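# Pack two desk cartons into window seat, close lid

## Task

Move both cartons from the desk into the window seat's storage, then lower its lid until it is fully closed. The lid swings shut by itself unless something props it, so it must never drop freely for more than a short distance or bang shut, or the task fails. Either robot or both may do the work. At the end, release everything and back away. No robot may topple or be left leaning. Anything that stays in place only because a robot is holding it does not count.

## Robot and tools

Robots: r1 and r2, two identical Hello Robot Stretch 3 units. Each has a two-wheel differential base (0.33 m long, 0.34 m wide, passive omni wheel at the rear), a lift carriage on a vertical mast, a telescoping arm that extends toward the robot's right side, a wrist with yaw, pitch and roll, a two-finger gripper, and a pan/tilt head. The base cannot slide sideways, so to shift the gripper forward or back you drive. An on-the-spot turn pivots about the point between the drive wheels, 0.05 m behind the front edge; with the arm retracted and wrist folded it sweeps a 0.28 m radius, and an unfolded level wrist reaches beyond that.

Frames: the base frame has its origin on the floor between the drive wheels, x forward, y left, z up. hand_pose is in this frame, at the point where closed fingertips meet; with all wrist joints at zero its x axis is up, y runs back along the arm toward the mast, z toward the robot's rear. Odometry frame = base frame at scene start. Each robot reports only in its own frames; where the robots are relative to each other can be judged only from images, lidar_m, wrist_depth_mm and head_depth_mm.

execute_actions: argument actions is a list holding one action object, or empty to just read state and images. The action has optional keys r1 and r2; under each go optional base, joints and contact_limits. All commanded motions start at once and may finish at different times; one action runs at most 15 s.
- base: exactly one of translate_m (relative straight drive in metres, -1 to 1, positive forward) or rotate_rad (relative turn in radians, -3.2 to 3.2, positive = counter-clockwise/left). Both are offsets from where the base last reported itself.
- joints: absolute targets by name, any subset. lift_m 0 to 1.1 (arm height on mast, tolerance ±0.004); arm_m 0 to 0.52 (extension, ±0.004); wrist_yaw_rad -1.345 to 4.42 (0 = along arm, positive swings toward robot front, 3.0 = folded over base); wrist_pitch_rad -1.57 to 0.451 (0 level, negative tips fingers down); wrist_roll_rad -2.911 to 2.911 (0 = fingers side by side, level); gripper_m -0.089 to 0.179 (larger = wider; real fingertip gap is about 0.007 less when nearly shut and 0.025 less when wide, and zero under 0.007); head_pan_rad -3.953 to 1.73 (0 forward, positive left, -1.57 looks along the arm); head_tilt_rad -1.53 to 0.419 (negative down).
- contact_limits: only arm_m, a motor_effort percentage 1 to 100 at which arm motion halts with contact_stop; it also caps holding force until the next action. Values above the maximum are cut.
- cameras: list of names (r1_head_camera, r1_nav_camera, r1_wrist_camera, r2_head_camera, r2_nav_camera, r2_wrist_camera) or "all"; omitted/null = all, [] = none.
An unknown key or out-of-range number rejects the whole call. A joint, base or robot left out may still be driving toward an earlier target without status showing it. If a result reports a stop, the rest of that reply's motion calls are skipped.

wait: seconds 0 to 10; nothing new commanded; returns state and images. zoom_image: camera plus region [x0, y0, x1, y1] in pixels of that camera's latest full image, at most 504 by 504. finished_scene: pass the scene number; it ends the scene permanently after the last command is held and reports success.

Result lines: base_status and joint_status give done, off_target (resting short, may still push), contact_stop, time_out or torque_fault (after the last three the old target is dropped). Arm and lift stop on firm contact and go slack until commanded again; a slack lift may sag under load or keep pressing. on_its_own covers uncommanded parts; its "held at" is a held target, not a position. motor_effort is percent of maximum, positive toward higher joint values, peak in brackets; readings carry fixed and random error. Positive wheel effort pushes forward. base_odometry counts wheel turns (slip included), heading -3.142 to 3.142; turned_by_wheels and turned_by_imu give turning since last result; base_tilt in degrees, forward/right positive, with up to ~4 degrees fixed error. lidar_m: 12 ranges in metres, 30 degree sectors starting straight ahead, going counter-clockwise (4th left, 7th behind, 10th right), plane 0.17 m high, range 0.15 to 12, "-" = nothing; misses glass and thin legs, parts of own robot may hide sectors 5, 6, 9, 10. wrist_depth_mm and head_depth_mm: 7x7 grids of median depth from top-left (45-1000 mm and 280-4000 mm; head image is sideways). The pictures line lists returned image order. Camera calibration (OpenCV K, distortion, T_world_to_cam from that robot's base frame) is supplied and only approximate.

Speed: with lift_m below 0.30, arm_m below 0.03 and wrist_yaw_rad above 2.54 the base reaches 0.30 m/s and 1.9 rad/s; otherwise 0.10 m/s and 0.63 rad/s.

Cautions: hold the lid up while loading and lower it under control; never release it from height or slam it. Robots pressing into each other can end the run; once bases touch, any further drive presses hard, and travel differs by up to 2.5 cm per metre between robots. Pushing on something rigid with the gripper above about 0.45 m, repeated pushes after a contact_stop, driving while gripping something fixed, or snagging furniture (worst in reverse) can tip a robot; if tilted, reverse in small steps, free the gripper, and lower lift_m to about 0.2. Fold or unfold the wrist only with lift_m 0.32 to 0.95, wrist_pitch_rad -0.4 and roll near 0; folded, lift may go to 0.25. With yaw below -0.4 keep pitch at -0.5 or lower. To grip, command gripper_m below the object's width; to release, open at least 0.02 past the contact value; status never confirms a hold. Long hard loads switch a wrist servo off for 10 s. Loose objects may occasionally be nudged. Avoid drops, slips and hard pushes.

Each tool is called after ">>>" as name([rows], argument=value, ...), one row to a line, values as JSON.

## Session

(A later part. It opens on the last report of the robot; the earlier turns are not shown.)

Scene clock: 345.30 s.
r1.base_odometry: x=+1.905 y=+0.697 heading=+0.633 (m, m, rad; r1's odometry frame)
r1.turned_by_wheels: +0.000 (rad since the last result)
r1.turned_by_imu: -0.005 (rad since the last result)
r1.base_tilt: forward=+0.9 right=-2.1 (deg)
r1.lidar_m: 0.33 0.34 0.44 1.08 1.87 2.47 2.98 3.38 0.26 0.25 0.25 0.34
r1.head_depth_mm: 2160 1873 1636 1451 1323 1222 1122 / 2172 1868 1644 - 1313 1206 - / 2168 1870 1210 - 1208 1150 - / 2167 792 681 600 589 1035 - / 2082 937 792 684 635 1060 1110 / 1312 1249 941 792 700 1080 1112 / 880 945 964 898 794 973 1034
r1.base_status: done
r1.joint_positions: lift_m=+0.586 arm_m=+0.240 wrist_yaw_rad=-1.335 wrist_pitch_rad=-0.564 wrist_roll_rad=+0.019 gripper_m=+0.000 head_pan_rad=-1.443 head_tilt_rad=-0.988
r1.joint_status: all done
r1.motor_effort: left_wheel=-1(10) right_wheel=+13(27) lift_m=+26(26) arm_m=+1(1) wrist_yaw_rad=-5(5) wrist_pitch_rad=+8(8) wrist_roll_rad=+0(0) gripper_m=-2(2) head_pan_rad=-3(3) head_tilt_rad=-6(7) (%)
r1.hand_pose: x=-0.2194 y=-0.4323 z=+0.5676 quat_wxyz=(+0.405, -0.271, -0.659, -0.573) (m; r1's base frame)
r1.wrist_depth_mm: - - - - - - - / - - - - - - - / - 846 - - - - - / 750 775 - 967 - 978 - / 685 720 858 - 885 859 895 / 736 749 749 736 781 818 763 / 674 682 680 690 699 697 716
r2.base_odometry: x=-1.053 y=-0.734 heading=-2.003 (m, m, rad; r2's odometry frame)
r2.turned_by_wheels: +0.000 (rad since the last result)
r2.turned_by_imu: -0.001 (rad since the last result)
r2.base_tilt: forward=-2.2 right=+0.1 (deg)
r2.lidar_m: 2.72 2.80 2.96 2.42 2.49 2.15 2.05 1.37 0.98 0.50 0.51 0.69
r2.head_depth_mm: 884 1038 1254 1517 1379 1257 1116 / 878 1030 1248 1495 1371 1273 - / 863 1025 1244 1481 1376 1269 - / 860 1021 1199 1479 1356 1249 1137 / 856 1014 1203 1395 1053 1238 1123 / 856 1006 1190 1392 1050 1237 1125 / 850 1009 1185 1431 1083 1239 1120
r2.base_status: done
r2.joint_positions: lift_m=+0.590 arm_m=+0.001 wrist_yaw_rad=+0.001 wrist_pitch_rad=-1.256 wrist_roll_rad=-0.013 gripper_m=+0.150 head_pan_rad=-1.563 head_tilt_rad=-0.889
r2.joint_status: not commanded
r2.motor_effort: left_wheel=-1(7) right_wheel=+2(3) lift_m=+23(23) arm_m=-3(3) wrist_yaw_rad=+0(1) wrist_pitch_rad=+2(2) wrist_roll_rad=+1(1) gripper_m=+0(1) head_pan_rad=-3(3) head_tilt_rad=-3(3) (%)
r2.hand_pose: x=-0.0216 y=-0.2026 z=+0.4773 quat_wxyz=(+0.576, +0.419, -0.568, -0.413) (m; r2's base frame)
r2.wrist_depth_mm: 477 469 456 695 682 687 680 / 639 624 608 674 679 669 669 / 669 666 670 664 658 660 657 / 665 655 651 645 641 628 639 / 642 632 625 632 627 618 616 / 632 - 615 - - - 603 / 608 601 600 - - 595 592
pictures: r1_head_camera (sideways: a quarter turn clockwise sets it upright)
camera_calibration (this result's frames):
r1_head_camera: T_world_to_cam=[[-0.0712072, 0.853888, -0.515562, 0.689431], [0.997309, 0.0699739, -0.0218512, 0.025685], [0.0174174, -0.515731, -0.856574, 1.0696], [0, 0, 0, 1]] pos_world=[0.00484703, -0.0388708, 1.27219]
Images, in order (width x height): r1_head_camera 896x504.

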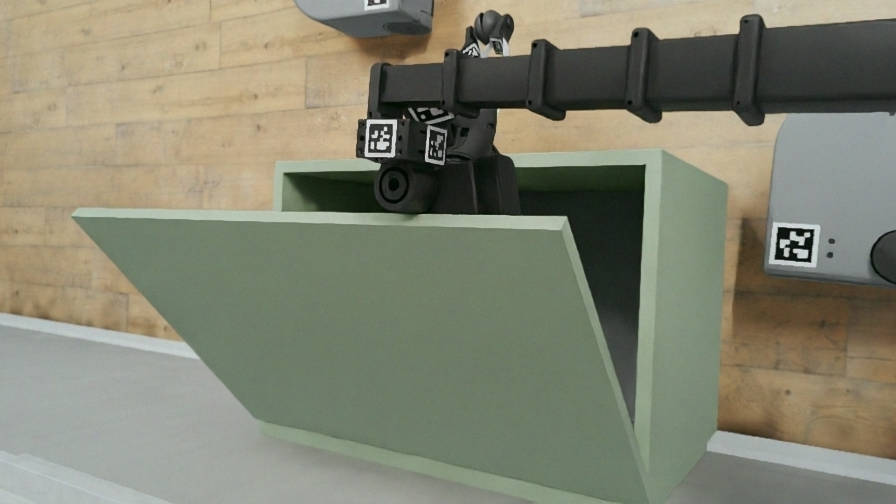

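>>> execute_actions([
  {"r1":{"base":{"translate_m":-0.028},"joints":{"lift_m":0.558}}},
], cameras=[])

>>> execute_actions([
  {"r1":{"base":{"translate_m":-0.024},"joints":{"lift_m":0.528}}},
], cameras=[])

>>> execute_actions([
  {"r1":{"base":{"translate_m":-0.02},"joints":{"lift_m":0.498}}},
], cameras=["r1_head_camera"])

Scene clock: 353.53 s.
r1.base_odometry: x=+1.882 y=+0.680 heading=+0.632 (m, m, rad; r1's odometry frame)
r1.turned_by_wheels: +0.000 (rad since the last result)
r1.turned_by_imu: +0.000 (rad since the last result)
r1.base_tilt: forward=+1.0 right=-2.2 (deg)
r1.lidar_m: 0.35 0.36 0.48 1.17 1.86 2.47 2.96 3.36 0.26 0.25 0.26 0.34
r1.head_depth_mm: 2165 1867 1584 1441 1329 1206 1120 / 2176 1876 1644 - 1314 1206 - / 2170 1865 1320 - 1262 1178 - / 2166 825 714 633 603 1040 - / 2069 946 807 702 644 1062 1105 / 1422 1345 925 791 701 1086 1104 / 1008 1026 993 903 773 995 1082
r1.base_status: done
r1.joint_positions: lift_m=+0.558 arm_m=+0.240 wrist_yaw_rad=-1.333 wrist_pitch_rad=-0.564 wrist_roll_rad=+0.019 gripper_m=+0.000 head_pan_rad=-1.443 head_tilt_rad=-0.988
r1.joint_status: all done
r1.motor_effort: left_wheel=-1(4) right_wheel=+11(14) lift_m=+28(29) arm_m=+1(1) wrist_yaw_rad=-7(6) wrist_pitch_rad=+8(8) wrist_roll_rad=+0(0) gripper_m=-2(2) head_pan_rad=-2(3) head_tilt_rad=-6(6) (%)
r1.hand_pose: x=-0.2193 y=-0.4326 z=+0.5395 quat_wxyz=(+0.406, -0.270, -0.659, -0.572) (m; r1's base frame)
r1.wrist_depth_mm: - - - - - - - / - - - - - - - / - 827 - - - - - / 696 757 975 947 980 980 967 / 629 740 818 - 855 823 836 / 705 727 710 704 745 756 759 / 639 641 648 651 667 660 657
r2.base_odometry: x=-1.053 y=-0.734 heading=-2.003 (m, m, rad; r2's odometry frame)
r2.turned_by_wheels: +0.000 (rad since the last result)
r2.turned_by_imu: +0.000 (rad since the last result)
r2.base_tilt: forward=-2.2 right=+0.0 (deg)
r2.lidar_m: 2.71 2.80 2.96 2.43 2.49 2.15 2.06 1.36 0.98 0.50 0.51 0.69
r2.head_depth_mm: 882 1041 1251 1502 1380 1253 1120 / 880 1036 1251 1493 1375 1272 - / 860 1029 1242 1484 1388 1266 - / 862 1024 1200 1479 1353 1258 1138 / 858 1014 1157 1395 1057 1241 1126 / 852 1014 1147 1386 1044 1238 1123 / 850 1004 1141 1429 1088 1240 1123
r2.base_status: not commanded
r2.joint_positions: lift_m=+0.590 arm_m=+0.001 wrist_yaw_rad=+0.001 wrist_pitch_rad=-1.256 wrist_roll_rad=-0.013 gripper_m=+0.150 head_pan_rad=-1.563 head_tilt_rad=-0.889
r2.joint_status: not commanded
r2.motor_effort: left_wheel=-2(2) right_wheel=+2(2) lift_m=+23(23) arm_m=-3(3) wrist_yaw_rad=-1(1) wrist_pitch_rad=+2(3) wrist_roll_rad=+1(1) gripper_m=+0(1) head_pan_rad=-3(2) head_tilt_rad=-3(4) (%)
r2.hand_pose: x=-0.0216 y=-0.2026 z=+0.4773 quat_wxyz=(+0.576, +0.419, -0.568, -0.413) (m; r2's base frame)
r2.wrist_depth_mm: 469 461 456 682 692 692 682 / 641 631 614 667 674 670 667 / 672 663 654 663 647 653 657 / 650 644 653 655 646 647 626 / 639 655 628 634 627 620 620 / 622 - 616 - - - 603 / 614 603 608 - - 591 591
pictures: none
No camera images: the call's "cameras" was empty. Leave "cameras" out to get every camera's image.

Scene clock: 354.63 s.
r1.base_odometry: x=+1.863 y=+0.666 heading=+0.632 (m, m, rad; r1's odometry frame)
r1.turned_by_wheels: +0.000 (rad since the last result)
r1.turned_by_imu: +0.000 (rad since the last result)
r1.base_tilt: forward=+0.8 right=-2.2 (deg)
r1.lidar_m: 0.38 0.39 0.51 1.25 1.86 2.47 2.93 3.32 1.01 0.25 0.26 0.34
r1.head_depth_mm: 2182 1866 1468 1443 1321 1205 1109 / 2168 1866 1644 - - - - / 2162 1877 1575 - 1284 1192 - / 2160 864 751 666 622 1050 - / 2121 970 827 725 664 1071 1107 / 1527 1434 925 799 711 1093 1103 / 1079 1100 1012 885 765 1063 1092
r1.base_status: done
r1.joint_positions: lift_m=+0.528 arm_m=+0.240 wrist_yaw_rad=-1.333 wrist_pitch_rad=-0.564 wrist_roll_rad=+0.019 gripper_m=+0.000 head_pan_rad=-1.443 head_tilt_rad=-0.988
r1.joint_status: all done
r1.motor_effort: left_wheel=-1(5) right_wheel=+10(13) lift_m=+29(30) arm_m=+1(1) wrist_yaw_rad=-7(6) wrist_pitch_rad=+8(8) wrist_roll_rad=+0(0) gripper_m=-2(2) head_pan_rad=-3(3) head_tilt_rad=-6(7) (%)
r1.hand_pose: x=-0.2193 y=-0.4326 z=+0.5095 quat_wxyz=(+0.406, -0.270, -0.659, -0.572) (m; r1's base frame)
r1.wrist_depth_mm: - - - - - - - / - - - - - - - / 802 777 - - - - - / 663 705 950 913 964 925 936 / 596 734 770 - 816 821 811 / 659 662 677 691 699 712 716 / 616 630 633 626 626 619 646
r2.base_odometry: x=-1.053 y=-0.734 heading=-2.003 (m, m, rad; r2's odometry frame)
r2.turned_by_wheels: +0.000 (rad since the last result)
r2.turned_by_imu: +0.000 (rad since the last result)
r2.base_tilt: forward=-2.2 right=+0.1 (deg)
r2.lidar_m: 2.71 2.80 2.97 2.42 2.49 2.15 2.06 1.36 0.98 0.50 0.51 0.69
r2.head_depth_mm: 886 1038 1259 1501 1376 1251 1120 / 884 1037 1251 1495 1378 1272 - / 862 1024 1242 1488 1386 1272 - / 859 1028 1203 1481 1364 1260 1144 / 859 1018 1009 1411 1055 1240 1125 / 856 1013 1030 1399 1047 1243 1129 / 851 1006 1047 1442 1083 1241 1128
r2.base_status: not commanded
r2.joint_positions: lift_m=+0.590 arm_m=+0.001 wrist_yaw_rad=+0.001 wrist_pitch_rad=-1.256 wrist_roll_rad=-0.013 gripper_m=+0.150 head_pan_rad=-1.563 head_tilt_rad=-0.889
r2.joint_status: not commanded
r2.motor_effort: left_wheel=-1(1) right_wheel=+2(2) lift_m=+23(23) arm_m=-3(3) wrist_yaw_rad=+0(2) wrist_pitch_rad=+2(2) wrist_roll_rad=+1(1) gripper_m=+1(1) head_pan_rad=-4(3) head_tilt_rad=-3(4) (%)
r2.hand_pose: x=-0.0216 y=-0.2026 z=+0.4773 quat_wxyz=(+0.576, +0.419, -0.568, -0.413) (m; r2's base frame)
r2.wrist_depth_mm: 466 464 458 692 689 683 692 / 636 627 612 677 676 664 663 / 666 662 672 661 648 642 652 / 655 657 650 643 628 633 636 / 637 637 628 622 618 625 613 / 620 - 615 - - - 598 / 611 609 598 - - 590 591
pictures: none
No camera images: the call's "cameras" was empty. Leave "cameras" out to get every camera's image.

Scene clock: 355.70 s.
r1.base_odometry: x=+1.847 y=+0.654 heading=+0.632 (m, m, rad; r1's odometry frame)
r1.turned_by_wheels: +0.000 (rad since the last result)
r1.turned_by_imu: +0.000 (rad since the last result)
r1.base_tilt: forward=+0.9 right=-2.0 (deg)
r1.lidar_m: 0.40 0.41 0.54 1.32 1.86 2.47 2.92 3.30 1.00 0.25 0.26 0.34
r1.head_depth_mm: 2186 1837 1435 1435 1304 1207 1107 / 2162 1869 1637 1510 - - - / 2157 1875 1617 1512 1301 1208 - / 2180 906 788 706 653 1056 - / 2115 992 854 749 678 1073 1109 / 1608 1503 933 806 725 1096 1105 / 1138 1151 1023 879 764 1105 1095
r1.base_status: done
r1.joint_positions: lift_m=+0.498 arm_m=+0.240 wrist_yaw_rad=-1.334 wrist_pitch_rad=-0.564 wrist_roll_rad=+0.019 gripper_m=+0.000 head_pan_rad=-1.443 head_tilt_rad=-0.988
r1.joint_status: all done
r1.motor_effort: left_wheel=-1(3) right_wheel=+13(13) lift_m=+29(30) arm_m=+1(1) wrist_yaw_rad=-6(7) wrist_pitch_rad=+8(8) wrist_roll_rad=+0(0) gripper_m=-3(2) head_pan_rad=-3(2) head_tilt_rad=-6(6) (%)
r1.hand_pose: x=-0.2194 y=-0.4325 z=+0.4795 quat_wxyz=(+0.406, -0.270, -0.659, -0.573) (m; r1's base frame)
r1.wrist_depth_mm: - - - - - - - / - - - - - - - / 731 721 976 - - - - / 612 693 837 853 856 885 922 / 572 721 733 - 726 778 789 / 624 658 652 672 679 693 675 / 577 591 587 590 600 594 611
r2.base_odometry: x=-1.053 y=-0.734 heading=-2.003 (m, m, rad; r2's odometry frame)
r2.turned_by_wheels: +0.000 (rad since the last result)
r2.turned_by_imu: +0.000 (rad since the last result)
r2.base_tilt: forward=-2.1 right=+0.1 (deg)
r2.lidar_m: 2.72 2.80 2.96 2.42 2.49 2.15 2.05 1.36 0.98 0.50 0.51 0.69
r2.head_depth_mm: 882 1038 1256 1504 1378 1251 1121 / 877 1037 1248 1507 1372 1270 - / 860 1033 1238 1485 1377 1276 - / 862 1020 1199 1468 1363 1255 1138 / 858 1014 1063 1410 1058 1238 1118 / 853 1012 1075 1174 1044 1239 1122 / 849 1008 1092 1427 1088 1241 1128
r2.base_status: not commanded
r2.joint_positions: lift_m=+0.590 arm_m=+0.001 wrist_yaw_rad=+0.001 wrist_pitch_rad=-1.256 wrist_roll_rad=-0.013 gripper_m=+0.150 head_pan_rad=-1.563 head_tilt_rad=-0.889
r2.joint_status: not commanded
r2.motor_effort: left_wheel=-1(1) right_wheel=+2(2) lift_m=+23(23) arm_m=-3(3) wrist_yaw_rad=-1(1) wrist_pitch_rad=+2(2) wrist_roll_rad=+0(1) gripper_m=+0(0) head_pan_rad=-3(3) head_tilt_rad=-3(4) (%)
r2.hand_pose: x=-0.0216 y=-0.2026 z=+0.4773 quat_wxyz=(+0.576, +0.419, -0.568, -0.413) (m; r2's base frame)
r2.wrist_depth_mm: 471 467 458 694 693 696 691 / 643 622 610 666 672 678 676 / 663 665 672 665 648 649 648 / 656 645 653 640 642 641 634 / 634 641 626 633 614 614 640 / 629 - 619 - - - 603 / 611 607 595 - - 585 583
pictures: r1_head_camera (sideways: a quarter turn clockwise sets it upright)
camera_calibration (this result's frames):
r1_head_camera: T_world_to_cam=[[-0.0712075, 0.853888, -0.515562, 0.689432], [0.997309, 0.0699743, -0.0218512, 0.0256849], [0.0174176, -0.515731, -0.856573, 1.0696], [0, 0, 0, 1]] pos_world=[0.00484705, -0.0388708, 1.27219]
Images, in order (width x height): r1_head_camera 896x504.

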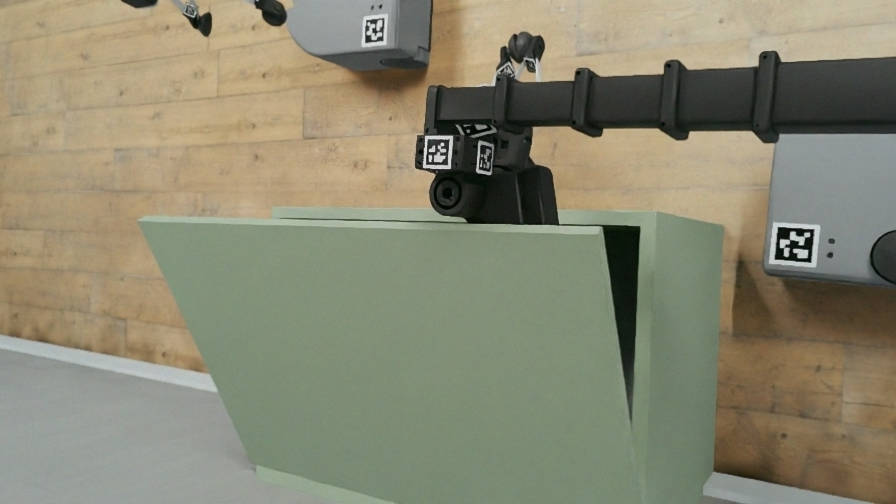

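Slight gap; back off a bit less.

>>> execute_actions([
  {"r1":{"base":{"translate_m":-0.017},"joints":{"lift_m":0.458}}},
], cameras=[])

>>> execute_actions([
  {"r1":{"base":{"translate_m":-0.016},"joints":{"lift_m":0.418}}},
], cameras=[])

>>> execute_actions([
  {"r1":{"base":{"translate_m":-0.011},"joints":{"lift_m":0.378}}},
], cameras=["r1_head_camera"])

Scene clock: 363.90 s.
r1.base_odometry: x=+1.833 y=+0.644 heading=+0.631 (m, m, rad; r1's odometry frame)
r1.turned_by_wheels: +0.000 (rad since the last result)
r1.turned_by_imu: +0.000 (rad since the last result)
r1.base_tilt: forward=+0.9 right=-2.1 (deg)
r1.lidar_m: 0.42 0.43 0.56 1.37 1.86 2.47 2.89 3.30 0.99 0.25 0.26 0.34
r1.head_depth_mm: 2161 1846 1439 1422 1323 1204 1107 / 2171 1861 1640 1493 - - - / 2166 1881 1643 1521 1300 1203 - / 2168 957 834 746 684 1166 - / 2173 1865 889 783 707 1082 1109 / 1665 1582 951 828 739 1097 1106 / 1186 1198 1015 881 778 1122 1105
r1.base_status: done
r1.joint_positions: lift_m=+0.458 arm_m=+0.240 wrist_yaw_rad=-1.333 wrist_pitch_rad=-0.564 wrist_roll_rad=+0.019 gripper_m=+0.000 head_pan_rad=-1.443 head_tilt_rad=-0.988
r1.joint_status: all done
r1.motor_effort: left_wheel=-2(5) right_wheel=+14(16) lift_m=+30(31) arm_m=+1(1) wrist_yaw_rad=-6(7) wrist_pitch_rad=+8(8) wrist_roll_rad=+0(0) gripper_m=-2(2) head_pan_rad=-3(3) head_tilt_rad=-6(5) (%)
r1.hand_pose: x=-0.2193 y=-0.4326 z=+0.4395 quat_wxyz=(+0.406, -0.270, -0.659, -0.572) (m; r1's base frame)
r1.wrist_depth_mm: - - - - - - - / - - - - - - - / 660 705 961 989 955 990 995 / 570 697 799 814 811 826 866 / 528 674 703 - 722 713 726 / 582 612 622 617 633 637 651 / 560 552 552 557 570 562 579
r2.base_odometry: x=-1.053 y=-0.734 heading=-2.003 (m, m, rad; r2's odometry frame)
r2.turned_by_wheels: +0.000 (rad since the last result)
r2.turned_by_imu: +0.000 (rad since the last result)
r2.base_tilt: forward=-2.2 right=+0.2 (deg)
r2.lidar_m: 2.71 2.80 2.96 2.43 2.48 2.15 2.05 1.36 0.98 0.50 0.51 0.69
r2.head_depth_mm: 885 1036 1257 1493 1377 1246 1117 / 878 1034 1241 1485 1369 1277 - / 860 1024 1240 1489 1378 1272 - / 865 1023 1192 1477 1355 1262 1140 / 860 1014 1093 1148 1053 1238 1123 / 857 1013 1094 1136 1043 1242 1129 / 849 1008 1109 883 1088 1233 1124
r2.base_status: not commanded
r2.joint_positions: lift_m=+0.590 arm_m=+0.001 wrist_yaw_rad=+0.001 wrist_pitch_rad=-1.256 wrist_roll_rad=-0.013 gripper_m=+0.150 head_pan_rad=-1.563 head_tilt_rad=-0.889
r2.joint_status: not commanded
r2.motor_effort: left_wheel=-1(2) right_wheel=+2(2) lift_m=+24(23) arm_m=-3(3) wrist_yaw_rad=-1(1) wrist_pitch_rad=+2(2) wrist_roll_rad=+1(1) gripper_m=+1(1) head_pan_rad=-3(3) head_tilt_rad=-4(3) (%)
r2.hand_pose: x=-0.0216 y=-0.2026 z=+0.4773 quat_wxyz=(+0.576, +0.419, -0.568, -0.413) (m; r2's base frame)
r2.wrist_depth_mm: 468 462 460 691 712 683 669 / 641 626 611 668 663 674 670 / 668 670 668 664 656 649 647 / 647 652 644 640 635 638 635 / 632 642 630 624 619 632 620 / 626 - 620 - - - 605 / 608 603 601 - - 593 586
pictures: none
No camera images: the call's "cameras" was empty. Leave "cameras" out to get every camera's image.

Scene clock: 365.10 s.
r1.base_odometry: x=+1.820 y=+0.635 heading=+0.631 (m, m, rad; r1's odometry frame)
r1.turned_by_wheels: +0.000 (rad since the last result)
r1.turned_by_imu: +0.000 (rad since the last result)
r1.base_tilt: forward=+0.8 right=-2.1 (deg)
r1.lidar_m: 0.43 0.44 0.58 1.42 1.86 2.47 2.88 3.27 0.98 0.25 0.26 0.34
r1.head_depth_mm: 2174 1798 1420 1417 1317 1207 1115 / 2177 1873 1644 1472 1309 1220 - / 2175 1870 1644 1486 1285 1198 - / 2169 1853 891 797 720 1169 - / 2173 1864 924 818 733 1079 1106 / 1733 1650 968 850 758 1105 1107 / 1233 1238 1016 889 788 1131 1105
r1.base_status: done
r1.joint_positions: lift_m=+0.418 arm_m=+0.240 wrist_yaw_rad=-1.334 wrist_pitch_rad=-0.564 wrist_roll_rad=+0.019 gripper_m=+0.000 head_pan_rad=-1.443 head_tilt_rad=-0.988
r1.joint_status: all done
r1.motor_effort: left_wheel=-1(3) right_wheel=+12(13) lift_m=+31(38) arm_m=+1(1) wrist_yaw_rad=-6(6) wrist_pitch_rad=+8(8) wrist_roll_rad=+0(0) gripper_m=-2(2) head_pan_rad=-3(2) head_tilt_rad=-7(6) (%)
r1.hand_pose: x=-0.2194 y=-0.4324 z=+0.3994 quat_wxyz=(+0.405, -0.271, -0.659, -0.573) (m; r1's base frame)
r1.wrist_depth_mm: - - - - - - - / 684 - - - - - - / 590 693 890 919 922 926 929 / 528 691 740 769 749 783 781 / 526 642 640 - 666 670 664 / 561 575 563 564 588 589 599 / 509 517 518 518 524 530 529
r2.base_odometry: x=-1.053 y=-0.734 heading=-2.003 (m, m, rad; r2's odometry frame)
r2.turned_by_wheels: +0.000 (rad since the last result)
r2.turned_by_imu: +0.000 (rad since the last result)
r2.base_tilt: forward=-2.2 right=+0.1 (deg)
r2.lidar_m: 2.72 2.79 2.96 2.42 2.48 2.14 2.05 1.36 0.98 0.50 0.51 0.69
r2.head_depth_mm: 885 1041 1260 1495 1375 1254 1119 / 881 1035 1243 1489 1372 1270 - / 859 1026 1241 1475 1376 1273 - / 862 1023 1206 1480 1358 1259 1138 / 860 1019 1109 900 1059 1246 1121 / 854 1010 1121 900 1045 1242 1125 / 850 1005 1108 909 1081 1244 1117
r2.base_status: not commanded
r2.joint_positions: lift_m=+0.590 arm_m=+0.001 wrist_yaw_rad=+0.001 wrist_pitch_rad=-1.256 wrist_roll_rad=-0.013 gripper_m=+0.150 head_pan_rad=-1.563 head_tilt_rad=-0.889
r2.joint_status: not commanded
r2.motor_effort: left_wheel=-1(0) right_wheel=+2(2) lift_m=+23(23) arm_m=-3(3) wrist_yaw_rad=-1(1) wrist_pitch_rad=+1(2) wrist_roll_rad=+1(1) gripper_m=+0(0) head_pan_rad=-3(4) head_tilt_rad=-3(3) (%)
r2.hand_pose: x=-0.0216 y=-0.2026 z=+0.4773 quat_wxyz=(+0.576, +0.419, -0.568, -0.413) (m; r2's base frame)
r2.wrist_depth_mm: 473 463 458 685 698 680 685 / 628 631 610 669 667 667 667 / 664 662 658 659 655 654 653 / 648 656 646 639 637 637 639 / 638 640 639 628 628 622 612 / 628 - 616 - - - 606 / 609 603 607 - - 586 593
pictures: none
No camera images: the call's "cameras" was empty. Leave "cameras" out to get every camera's image.

Scene clock: 366.30 s.
r1.base_odometry: x=+1.811 y=+0.628 heading=+0.631 (m, m, rad; r1's odometry frame)
r1.turned_by_wheels: +0.000 (rad since the last result)
r1.turned_by_imu: +0.000 (rad since the last result)
r1.base_tilt: forward=+0.9 right=-1.9 (deg)
r1.lidar_m: 0.44 0.45 0.60 1.46 1.86 2.46 2.87 3.27 0.98 0.25 0.26 0.34
r1.head_depth_mm: 2160 1760 1412 1429 1325 1197 1108 / 2173 1866 1644 1470 1305 1201 - / 2171 1877 1644 1487 1284 1209 - / 2159 1864 952 842 752 1177 - / 2171 1860 963 853 763 1085 1104 / 1799 1757 990 875 785 1108 1101 / 1256 1273 1020 903 803 1131 1105
r1.base_status: done
r1.joint_positions: lift_m=+0.378 arm_m=+0.240 wrist_yaw_rad=-1.335 wrist_pitch_rad=-0.564 wrist_roll_rad=+0.019 gripper_m=+0.000 head_pan_rad=-1.443 head_tilt_rad=-0.988
r1.joint_status: all done
r1.motor_effort: left_wheel=-1(4) right_wheel=+10(12) lift_m=+32(33) arm_m=+1(0) wrist_yaw_rad=-4(6) wrist_pitch_rad=+8(8) wrist_roll_rad=+0(0) gripper_m=-4(3) head_pan_rad=-3(2) head_tilt_rad=-8(6) (%)
r1.hand_pose: x=-0.2194 y=-0.4322 z=+0.3594 quat_wxyz=(+0.405, -0.271, -0.659, -0.573) (m; r1's base frame)
r1.wrist_depth_mm: - - - - - - - / 613 - 966 984 - - - / 535 692 812 813 820 855 856 / 502 667 688 681 697 733 723 / 526 596 598 - 605 626 635 / 516 523 519 526 531 542 551 / 470 464 474 475 484 488 483
r2.base_odometry: x=-1.053 y=-0.734 heading=-2.003 (m, m, rad; r2's odometry frame)
r2.turned_by_wheels: +0.000 (rad since the last result)
r2.turned_by_imu: +0.000 (rad since the last result)
r2.base_tilt: forward=-2.2 right=+0.1 (deg)
r2.lidar_m: 2.71 2.79 2.97 2.42 2.49 2.14 2.06 1.37 0.98 0.50 0.51 0.69
r2.head_depth_mm: 883 1036 1255 1493 1371 1248 1116 / 880 1034 1254 1495 1380 1278 - / 860 1023 1245 1475 1377 1271 - / 861 1019 1198 1474 1353 1257 1137 / 858 1016 1124 924 1055 1237 1125 / 855 1008 1119 897 1046 1242 1127 / 851 1007 1111 901 1086 1239 1122
r2.base_status: not commanded
r2.joint_positions: lift_m=+0.590 arm_m=+0.001 wrist_yaw_rad=+0.001 wrist_pitch_rad=-1.256 wrist_roll_rad=-0.013 gripper_m=+0.150 head_pan_rad=-1.563 head_tilt_rad=-0.889
r2.joint_status: not commanded
r2.motor_effort: left_wheel=+0(1) right_wheel=+2(2) lift_m=+23(24) arm_m=-3(3) wrist_yaw_rad=+0(2) wrist_pitch_rad=+2(2) wrist_roll_rad=+1(1) gripper_m=+0(1) head_pan_rad=-4(2) head_tilt_rad=-3(4) (%)
r2.hand_pose: x=-0.0216 y=-0.2026 z=+0.4773 quat_wxyz=(+0.576, +0.419, -0.568, -0.413) (m; r2's base frame)
r2.wrist_depth_mm: 472 465 455 683 680 682 673 / 647 623 613 669 669 661 664 / 662 678 669 656 654 654 639 / 651 642 641 638 636 630 633 / 630 634 632 621 616 611 617 / 621 - 618 - - - 607 / 610 601 596 - - 592 585
pictures: r1_head_camera (sideways: a quarter turn clockwise sets it upright)
camera_calibration (this result's frames):
r1_head_camera: T_world_to_cam=[[-0.0712069, 0.853888, -0.515562, 0.689432], [0.997309, 0.0699736, -0.0218512, 0.0256849], [0.0174172, -0.515731, -0.856573, 1.0696], [0, 0, 0, 1]] pos_world=[0.00484702, -0.0388708, 1.27219]
Images, in order (width x height): r1_head_camera 896x504.

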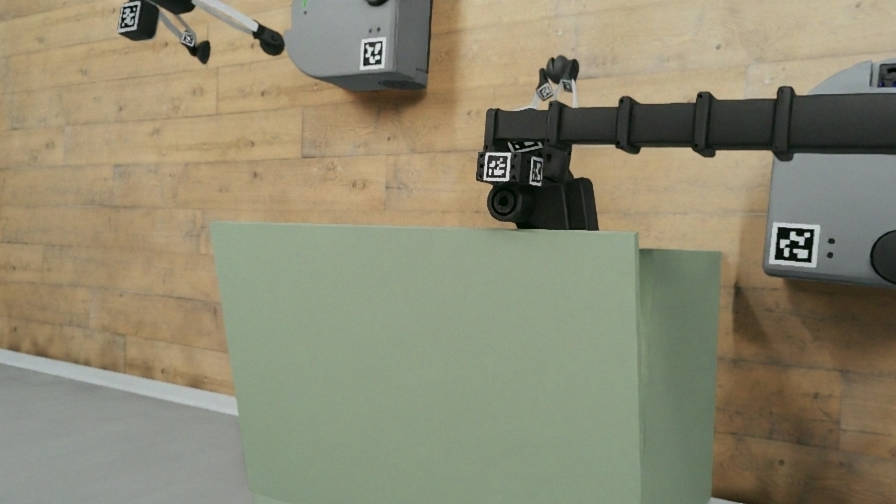

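Gap is present; the face is already clear, so lower with little backing.

>>> execute_actions([
  {"r1":{"base":{"translate_m":-0.004},"joints":{"lift_m":0.30}}},
], cameras=["r1_head_camera"])

>>> execute_actions([
  {"r1":{"joints":{"lift_m":0.28}}},
], cameras=[])

>>> execute_actions([
  {"r1":{"joints":{"lift_m":0.25}}},
], cameras=["r1_head_camera","r2_nav_camera"])

Scene clock: 375.93 s.
r1.base_odometry: x=+1.808 y=+0.626 heading=+0.630 (m, m, rad; r1's odometry frame)
r1.turned_by_wheels: +0.000 (rad since the last result)
r1.turned_by_imu: +0.000 (rad since the last result)
r1.base_tilt: forward=+0.8 right=-1.9 (deg)
r1.lidar_m: 0.45 0.46 0.60 1.47 1.86 2.46 2.87 3.28 0.98 0.25 0.26 0.34
r1.head_depth_mm: 2168 1775 1411 1421 1327 1206 1100 / 2186 1867 1653 1465 1350 1206 - / 2170 1861 1643 1470 1287 1200 - / 2159 1864 1024 925 822 1176 - / 2150 1862 1033 914 827 1083 1105 / 1806 1785 1036 922 830 1100 1108 / 1272 1302 1042 929 835 1133 1109
r1.base_status: done
r1.joint_positions: lift_m=+0.300 arm_m=+0.240 wrist_yaw_rad=-1.336 wrist_pitch_rad=-0.564 wrist_roll_rad=+0.019 gripper_m=+0.000 head_pan_rad=-1.443 head_tilt_rad=-0.988
r1.joint_status: all done
r1.motor_effort: left_wheel=+0(2) right_wheel=+7(8) lift_m=+33(35) arm_m=+1(1) wrist_yaw_rad=-3(5) wrist_pitch_rad=+8(8) wrist_roll_rad=+0(0) gripper_m=-3(2) head_pan_rad=-2(2) head_tilt_rad=-6(7) (%)
r1.hand_pose: x=-0.2195 y=-0.4320 z=+0.2814 quat_wxyz=(+0.405, -0.271, -0.659, -0.573) (m; r1's base frame)
r1.wrist_depth_mm: 546 - - - - - - / 520 788 861 824 855 881 893 / 493 642 687 687 696 703 742 / 511 567 579 592 604 599 606 / 481 502 509 - 521 515 527 / 440 444 442 440 457 462 464 / 391 396 403 403 402 408 411
r2.base_odometry: x=-1.053 y=-0.734 heading=-2.003 (m, m, rad; r2's odometry frame)
r2.turned_by_wheels: +0.000 (rad since the last result)
r2.turned_by_imu: +0.000 (rad since the last result)
r2.base_tilt: forward=-2.2 right=+0.1 (deg)
r2.lidar_m: 2.72 2.80 2.97 2.43 2.49 2.15 2.05 1.37 0.98 0.50 0.51 0.69
r2.head_depth_mm: 887 1035 1262 1491 1385 1249 1123 / 880 1033 1247 1488 1370 1273 - / 860 1030 1237 1485 1380 1270 - / 861 1021 1200 1479 1362 1259 1143 / 859 1013 1124 976 1055 1238 1125 / 854 1010 1124 975 1043 1242 1122 / 849 1007 1111 978 1030 1240 1130
r2.base_status: not commanded
r2.joint_positions: lift_m=+0.590 arm_m=+0.001 wrist_yaw_rad=+0.001 wrist_pitch_rad=-1.256 wrist_roll_rad=-0.013 gripper_m=+0.150 head_pan_rad=-1.563 head_tilt_rad=-0.889
r2.joint_status: not commanded
r2.motor_effort: left_wheel=-1(2) right_wheel=+2(2) lift_m=+23(23) arm_m=-3(3) wrist_yaw_rad=-2(1) wrist_pitch_rad=+2(2) wrist_roll_rad=+1(1) gripper_m=+0(0) head_pan_rad=-3(3) head_tilt_rad=-3(4) (%)
r2.hand_pose: x=-0.0216 y=-0.2026 z=+0.4773 quat_wxyz=(+0.576, +0.419, -0.568, -0.413) (m; r2's base frame)
r2.wrist_depth_mm: 467 467 454 690 686 681 680 / 632 626 607 666 677 664 664 / 668 657 654 663 640 657 647 / 661 648 648 637 639 640 625 / 632 639 635 627 624 630 620 / 629 - 615 - - - 606 / 611 608 613 - - 588 593
pictures: r1_head_camera (sideways: a quarter turn clockwise sets it upright)
camera_calibration (this result's frames):
r1_head_camera: T_world_to_cam=[[-0.0712069, 0.853888, -0.515562, 0.689432], [0.997309, 0.0699736, -0.0218512, 0.0256849], [0.0174172, -0.515731, -0.856573, 1.0696], [0, 0, 0, 1]] pos_world=[0.00484702, -0.0388708, 1.27219]
Images, in order (width x height): r1_head_camera 896x504.

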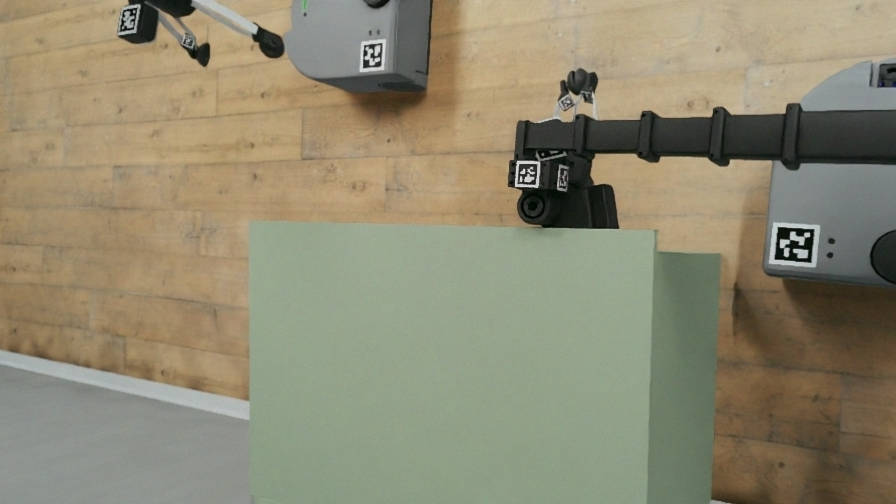

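Scene clock: 376.87 s.
r1.base_odometry: x=+1.808 y=+0.626 heading=+0.630 (m, m, rad; r1's odometry frame)
r1.turned_by_wheels: +0.000 (rad since the last result)
r1.turned_by_imu: +0.000 (rad since the last result)
r1.base_tilt: forward=+0.7 right=-2.2 (deg)
r1.lidar_m: 0.45 0.46 0.60 1.47 1.86 2.47 2.87 3.27 0.98 0.25 0.26 0.34
r1.head_depth_mm: 2156 1774 1411 1422 1327 1206 1107 / 2162 1866 1637 1468 1337 1206 - / 2194 1865 1647 1458 1286 1206 - / 2161 1865 1051 949 843 1176 - / 2151 1871 1047 934 840 1083 1105 / 1798 1790 1045 930 842 1106 1101 / 1275 1293 1045 933 843 1136 1105
r1.base_status: not commanded
r1.joint_positions: lift_m=+0.280 arm_m=+0.240 wrist_yaw_rad=-1.337 wrist_pitch_rad=-0.564 wrist_roll_rad=+0.019 gripper_m=+0.000 head_pan_rad=-1.443 head_tilt_rad=-0.988
r1.joint_status: all done
r1.motor_effort: left_wheel=+1(0) right_wheel=+3(6) lift_m=+34(34) arm_m=+1(1) wrist_yaw_rad=-2(3) wrist_pitch_rad=+8(8) wrist_roll_rad=+0(0) gripper_m=-2(2) head_pan_rad=-3(3) head_tilt_rad=-8(7) (%)
r1.hand_pose: x=-0.2195 y=-0.4318 z=+0.2614 quat_wxyz=(+0.404, -0.272, -0.659, -0.573) (m; r1's base frame)
r1.wrist_depth_mm: 540 975 999 - - - - / 497 722 797 800 808 820 828 / 492 624 646 667 664 671 671 / 521 543 545 545 565 565 574 / 471 479 485 - 486 495 500 / 422 425 425 416 426 443 444 / 371 379 383 385 390 387 392
r2.base_odometry: x=-1.053 y=-0.734 heading=-2.003 (m, m, rad; r2's odometry frame)
r2.turned_by_wheels: +0.000 (rad since the last result)
r2.turned_by_imu: +0.000 (rad since the last result)
r2.base_tilt: forward=-2.2 right=+0.1 (deg)
r2.lidar_m: 2.72 2.81 2.97 2.42 2.49 2.15 2.05 1.36 0.98 0.50 0.51 0.69
r2.head_depth_mm: 886 1035 1253 1499 1376 1261 1117 / 881 1033 1249 1491 1370 1264 - / 863 1027 1239 1482 1379 1270 - / 859 1022 1198 1476 1355 1263 1141 / 862 1013 1124 989 1053 1243 1122 / 856 1009 1118 992 1047 1246 1125 / 851 1007 1122 991 1035 1248 1126
r2.base_status: not commanded
r2.joint_positions: lift_m=+0.590 arm_m=+0.001 wrist_yaw_rad=+0.001 wrist_pitch_rad=-1.256 wrist_roll_rad=-0.013 gripper_m=+0.150 head_pan_rad=-1.563 head_tilt_rad=-0.889
r2.joint_status: not commanded
r2.motor_effort: left_wheel=-1(1) right_wheel=+2(2) lift_m=+23(23) arm_m=-3(3) wrist_yaw_rad=-1(1) wrist_pitch_rad=+2(2) wrist_roll_rad=+1(1) gripper_m=+1(1) head_pan_rad=-4(3) head_tilt_rad=-4(4) (%)
r2.hand_pose: x=-0.0216 y=-0.2026 z=+0.4773 quat_wxyz=(+0.576, +0.419, -0.568, -0.413) (m; r2's base frame)
r2.wrist_depth_mm: 470 463 451 686 688 687 680 / 637 620 614 674 673 668 665 / 658 666 657 668 651 651 650 / 654 651 646 648 638 639 635 / 646 637 624 628 625 623 617 / 629 - 613 - - - 600 / 609 604 591 - - 595 596
pictures: none
No camera images: the call's "cameras" was empty. Leave "cameras" out to get every camera's image.

Scene clock: 377.93 s.
r1.base_odometry: x=+1.808 y=+0.626 heading=+0.631 (m, m, rad; r1's odometry frame)
r1.turned_by_wheels: +0.000 (rad since the last result)
r1.turned_by_imu: +0.000 (rad since the last result)
r1.base_tilt: forward=+0.8 right=-2.0 (deg)
r1.lidar_m: 0.45 0.46 0.61 1.47 1.86 2.47 2.87 3.28 0.98 0.25 0.26 0.34
r1.head_depth_mm: 2187 1768 1437 1430 1333 1203 1106 / 2183 1881 1653 1469 1343 1203 - / 2169 1870 1636 1466 1287 1199 - / 2167 1874 1048 951 844 1174 - / 2182 1871 1045 934 843 1085 1108 / 1792 1789 1048 934 842 1107 1103 / 1272 1301 1047 936 842 1125 1108
r1.base_status: not commanded
r1.joint_positions: lift_m=+0.251 arm_m=+0.240 wrist_yaw_rad=-1.338 wrist_pitch_rad=-0.565 wrist_roll_rad=+0.019 gripper_m=+0.000 head_pan_rad=-1.443 head_tilt_rad=-0.988
r1.joint_status: all done
r1.motor_effort: left_wheel=+2(1) right_wheel=-1(3) lift_m=+16(31) arm_m=+0(1) wrist_yaw_rad=-1(2) wrist_pitch_rad=+8(8) wrist_roll_rad=+0(0) gripper_m=-2(2) head_pan_rad=-1(2) head_tilt_rad=-6(6) (%)
r1.hand_pose: x=-0.2195 y=-0.4315 z=+0.2319 quat_wxyz=(+0.404, -0.272, -0.659, -0.574) (m; r1's base frame)
r1.wrist_depth_mm: 509 885 901 915 944 987 - / 484 672 717 730 764 751 767 / 498 604 597 610 617 619 639 / 485 506 513 520 524 531 539 / 439 433 449 - 457 450 459 / 388 392 387 386 399 405 405 / 344 348 353 361 360 361 364
r2.base_odometry: x=-1.053 y=-0.734 heading=-2.003 (m, m, rad; r2's odometry frame)
r2.turned_by_wheels: +0.000 (rad since the last result)
r2.turned_by_imu: +0.000 (rad since the last result)
r2.base_tilt: forward=-2.2 right=+0.1 (deg)
r2.lidar_m: 2.72 2.80 2.96 2.42 2.49 2.15 2.05 1.37 0.98 0.50 0.51 0.69
r2.head_depth_mm: 882 1041 1253 1505 1380 1258 1116 / 880 1033 1247 1503 1381 1272 - / 858 1030 1244 1472 1375 1269 - / 861 1022 1194 1472 1356 1255 1140 / 856 1018 1122 990 1060 1244 1123 / 855 1008 1121 995 1045 1239 1125 / 851 1002 1117 993 1032 1249 1125
r2.base_status: not commanded
r2.joint_positions: lift_m=+0.590 arm_m=+0.001 wrist_yaw_rad=+0.001 wrist_pitch_rad=-1.256 wrist_roll_rad=-0.013 gripper_m=+0.150 head_pan_rad=-1.563 head_tilt_rad=-0.889
r2.joint_status: not commanded
r2.motor_effort: left_wheel=-1(1) right_wheel=+2(2) lift_m=+23(23) arm_m=-3(3) wrist_yaw_rad=-1(1) wrist_pitch_rad=+2(2) wrist_roll_rad=+0(1) gripper_m=-1(1) head_pan_rad=-3(4) head_tilt_rad=-3(3) (%)
r2.hand_pose: x=-0.0216 y=-0.2026 z=+0.4773 quat_wxyz=(+0.576, +0.419, -0.568, -0.413) (m; r2's base frame)
r2.wrist_depth_mm: 476 463 453 677 703 689 672 / 637 616 623 670 669 668 654 / 667 665 661 652 654 647 647 / 656 650 641 633 643 647 626 / 642 634 636 620 626 630 629 / 625 - 620 - - - 605 / 607 604 621 - - 596 580
pictures: r1_head_camera (sideways: a quarter turn clockwise sets it upright), r2_nav_camera (sideways: a quarter turn counterclockwise sets it upright)
camera_calibration (this result's frames):
r1_head_camera: T_world_to_cam=[[-0.0712074, 0.85389, -0.515559, 0.689427], [0.997309, 0.0699739, -0.0218515, 0.0256853], [0.0174169, -0.515727, -0.856576, 1.0696], [0, 0, 0, 1]] pos_world=[0.00484701, -0.0388707, 1.27219]
r2_nav_camera: T_world_to_cam=[[-0.0166559, -0.749958, 0.661275, -0.817449], [-0.999586, -0.00302236, -0.0286047, 0.0979486], [0.023451, -0.661478, -0.749598, 0.932744], [0, 0, 0, 1]] pos_world=[0.062419, 0.00423306, 1.24254]
Images, in order (width x height): r1_head_camera 896x504, r2_nav_camera 672x504.

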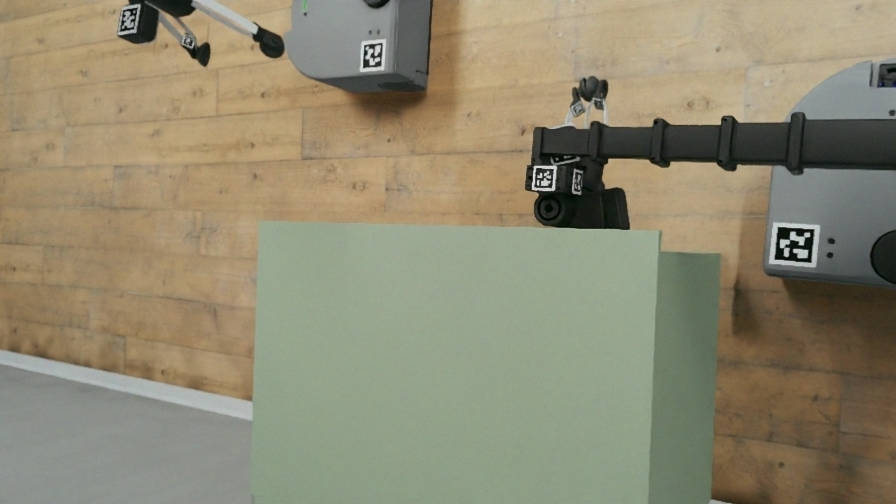

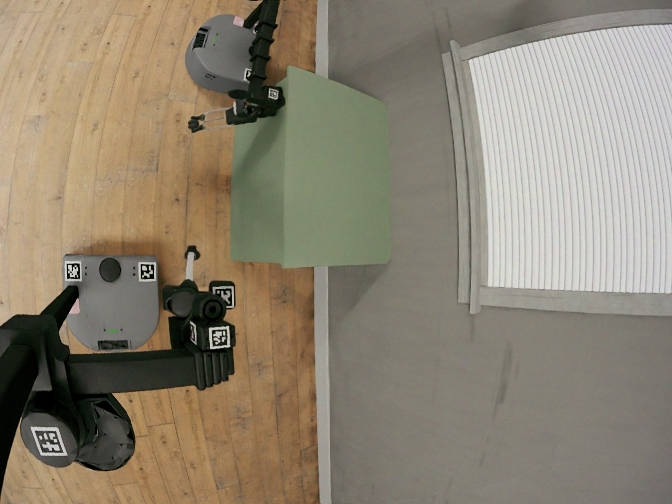

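>>> execute_actions([
  {"r1":{"base":{"translate_m":-0.2},"joints":{"arm_m":0.12}}},
], cameras=[])

>>> finished_scene(scene=2)

Scene clock: 385.07 s.
r1.base_odometry: x=+1.646 y=+0.508 heading=+0.631 (m, m, rad; r1's odometry frame)
r1.turned_by_wheels: +0.000 (rad since the last result)
r1.turned_by_imu: +0.000 (rad since the last result)
r1.base_tilt: forward=+0.8 right=-2.0 (deg)
r1.lidar_m: 0.65 0.66 0.87 1.80 1.85 2.45 2.68 3.11 0.91 0.91 0.34 0.36
r1.head_depth_mm: 2083 1863 1447 1420 1325 1204 1108 / 906 1799 1441 1419 1324 1191 - / 2157 1836 1584 1439 1332 1169 - / 2163 1865 1642 1470 1324 1189 - / 2155 1861 1618 1433 1298 1192 1104 / 2145 1873 1051 950 880 1163 1104 / 1842 1794 1045 934 842 1158 1111
r1.base_status: done
r1.joint_positions: lift_m=+0.251 arm_m=+0.120 wrist_yaw_rad=-1.339 wrist_pitch_rad=-0.565 wrist_roll_rad=+0.019 gripper_m=+0.000 head_pan_rad=-1.443 head_tilt_rad=-0.988
r1.joint_status: all done
r1.motor_effort: left_wheel=+2(2) right_wheel=-1(5) lift_m=+17(18) arm_m=-4(4) wrist_yaw_rad=-1(1) wrist_pitch_rad=+8(8) wrist_roll_rad=+0(0) gripper_m=-2(3) head_pan_rad=-2(2) head_tilt_rad=-7(5) (%)
r1.hand_pose: x=-0.2196 y=-0.3119 z=+0.2319 quat_wxyz=(+0.404, -0.272, -0.659, -0.574) (m; r1's base frame)
r1.wrist_depth_mm: 897 896 903 955 950 996 - / 696 703 706 726 755 756 769 / 579 600 594 604 614 618 621 / 494 501 504 510 520 542 533 / 437 427 451 - 455 454 460 / 387 391 394 384 400 403 407 / 350 356 356 360 359 362 369
r2.base_odometry: x=-1.053 y=-0.734 heading=-2.003 (m, m, rad; r2's odometry frame)
r2.turned_by_wheels: +0.000 (rad since the last result)
r2.turned_by_imu: -0.001 (rad since the last result)
r2.base_tilt: forward=-2.2 right=+0.1 (deg)
r2.lidar_m: 0.93 2.79 2.95 2.42 2.48 2.15 2.05 1.36 0.98 0.50 0.51 0.69
r2.head_depth_mm: 883 1038 1252 1489 1379 1245 1118 / 883 1033 1252 1491 1377 1271 - / 861 1025 1235 1486 1382 1273 - / 860 1025 1200 1470 1361 1251 1132 / 858 1020 1121 994 1050 1238 1119 / 854 1013 1124 995 1047 1241 1121 / 853 1006 1119 995 1035 1235 1127
r2.base_status: not commanded
r2.joint_positions: lift_m=+0.590 arm_m=+0.001 wrist_yaw_rad=+0.001 wrist_pitch_rad=-1.256 wrist_roll_rad=-0.013 gripper_m=+0.150 head_pan_rad=-1.563 head_tilt_rad=-0.889
r2.joint_status: not commanded
r2.motor_effort: left_wheel=-1(1) right_wheel=+2(2) lift_m=+23(23) arm_m=-3(3) wrist_yaw_rad=-1(1) wrist_pitch_rad=+2(2) wrist_roll_rad=+1(1) gripper_m=+0(1) head_pan_rad=-3(4) head_tilt_rad=-4(3) (%)
r2.hand_pose: x=-0.0216 y=-0.2026 z=+0.4773 quat_wxyz=(+0.576, +0.419, -0.568, -0.413) (m; r2's base frame)
r2.wrist_depth_mm: 473 465 461 688 695 687 684 / 645 625 625 673 686 668 657 / 682 665 674 655 657 657 642 / 659 648 637 640 641 641 637 / 638 636 626 621 631 626 617 / 625 - 619 - - - 609 / 616 600 604 - - 592 587
pictures: none
No camera images: the call's "cameras" was empty. Leave "cameras" out to get every camera's image.

The scene is finished: the task was done.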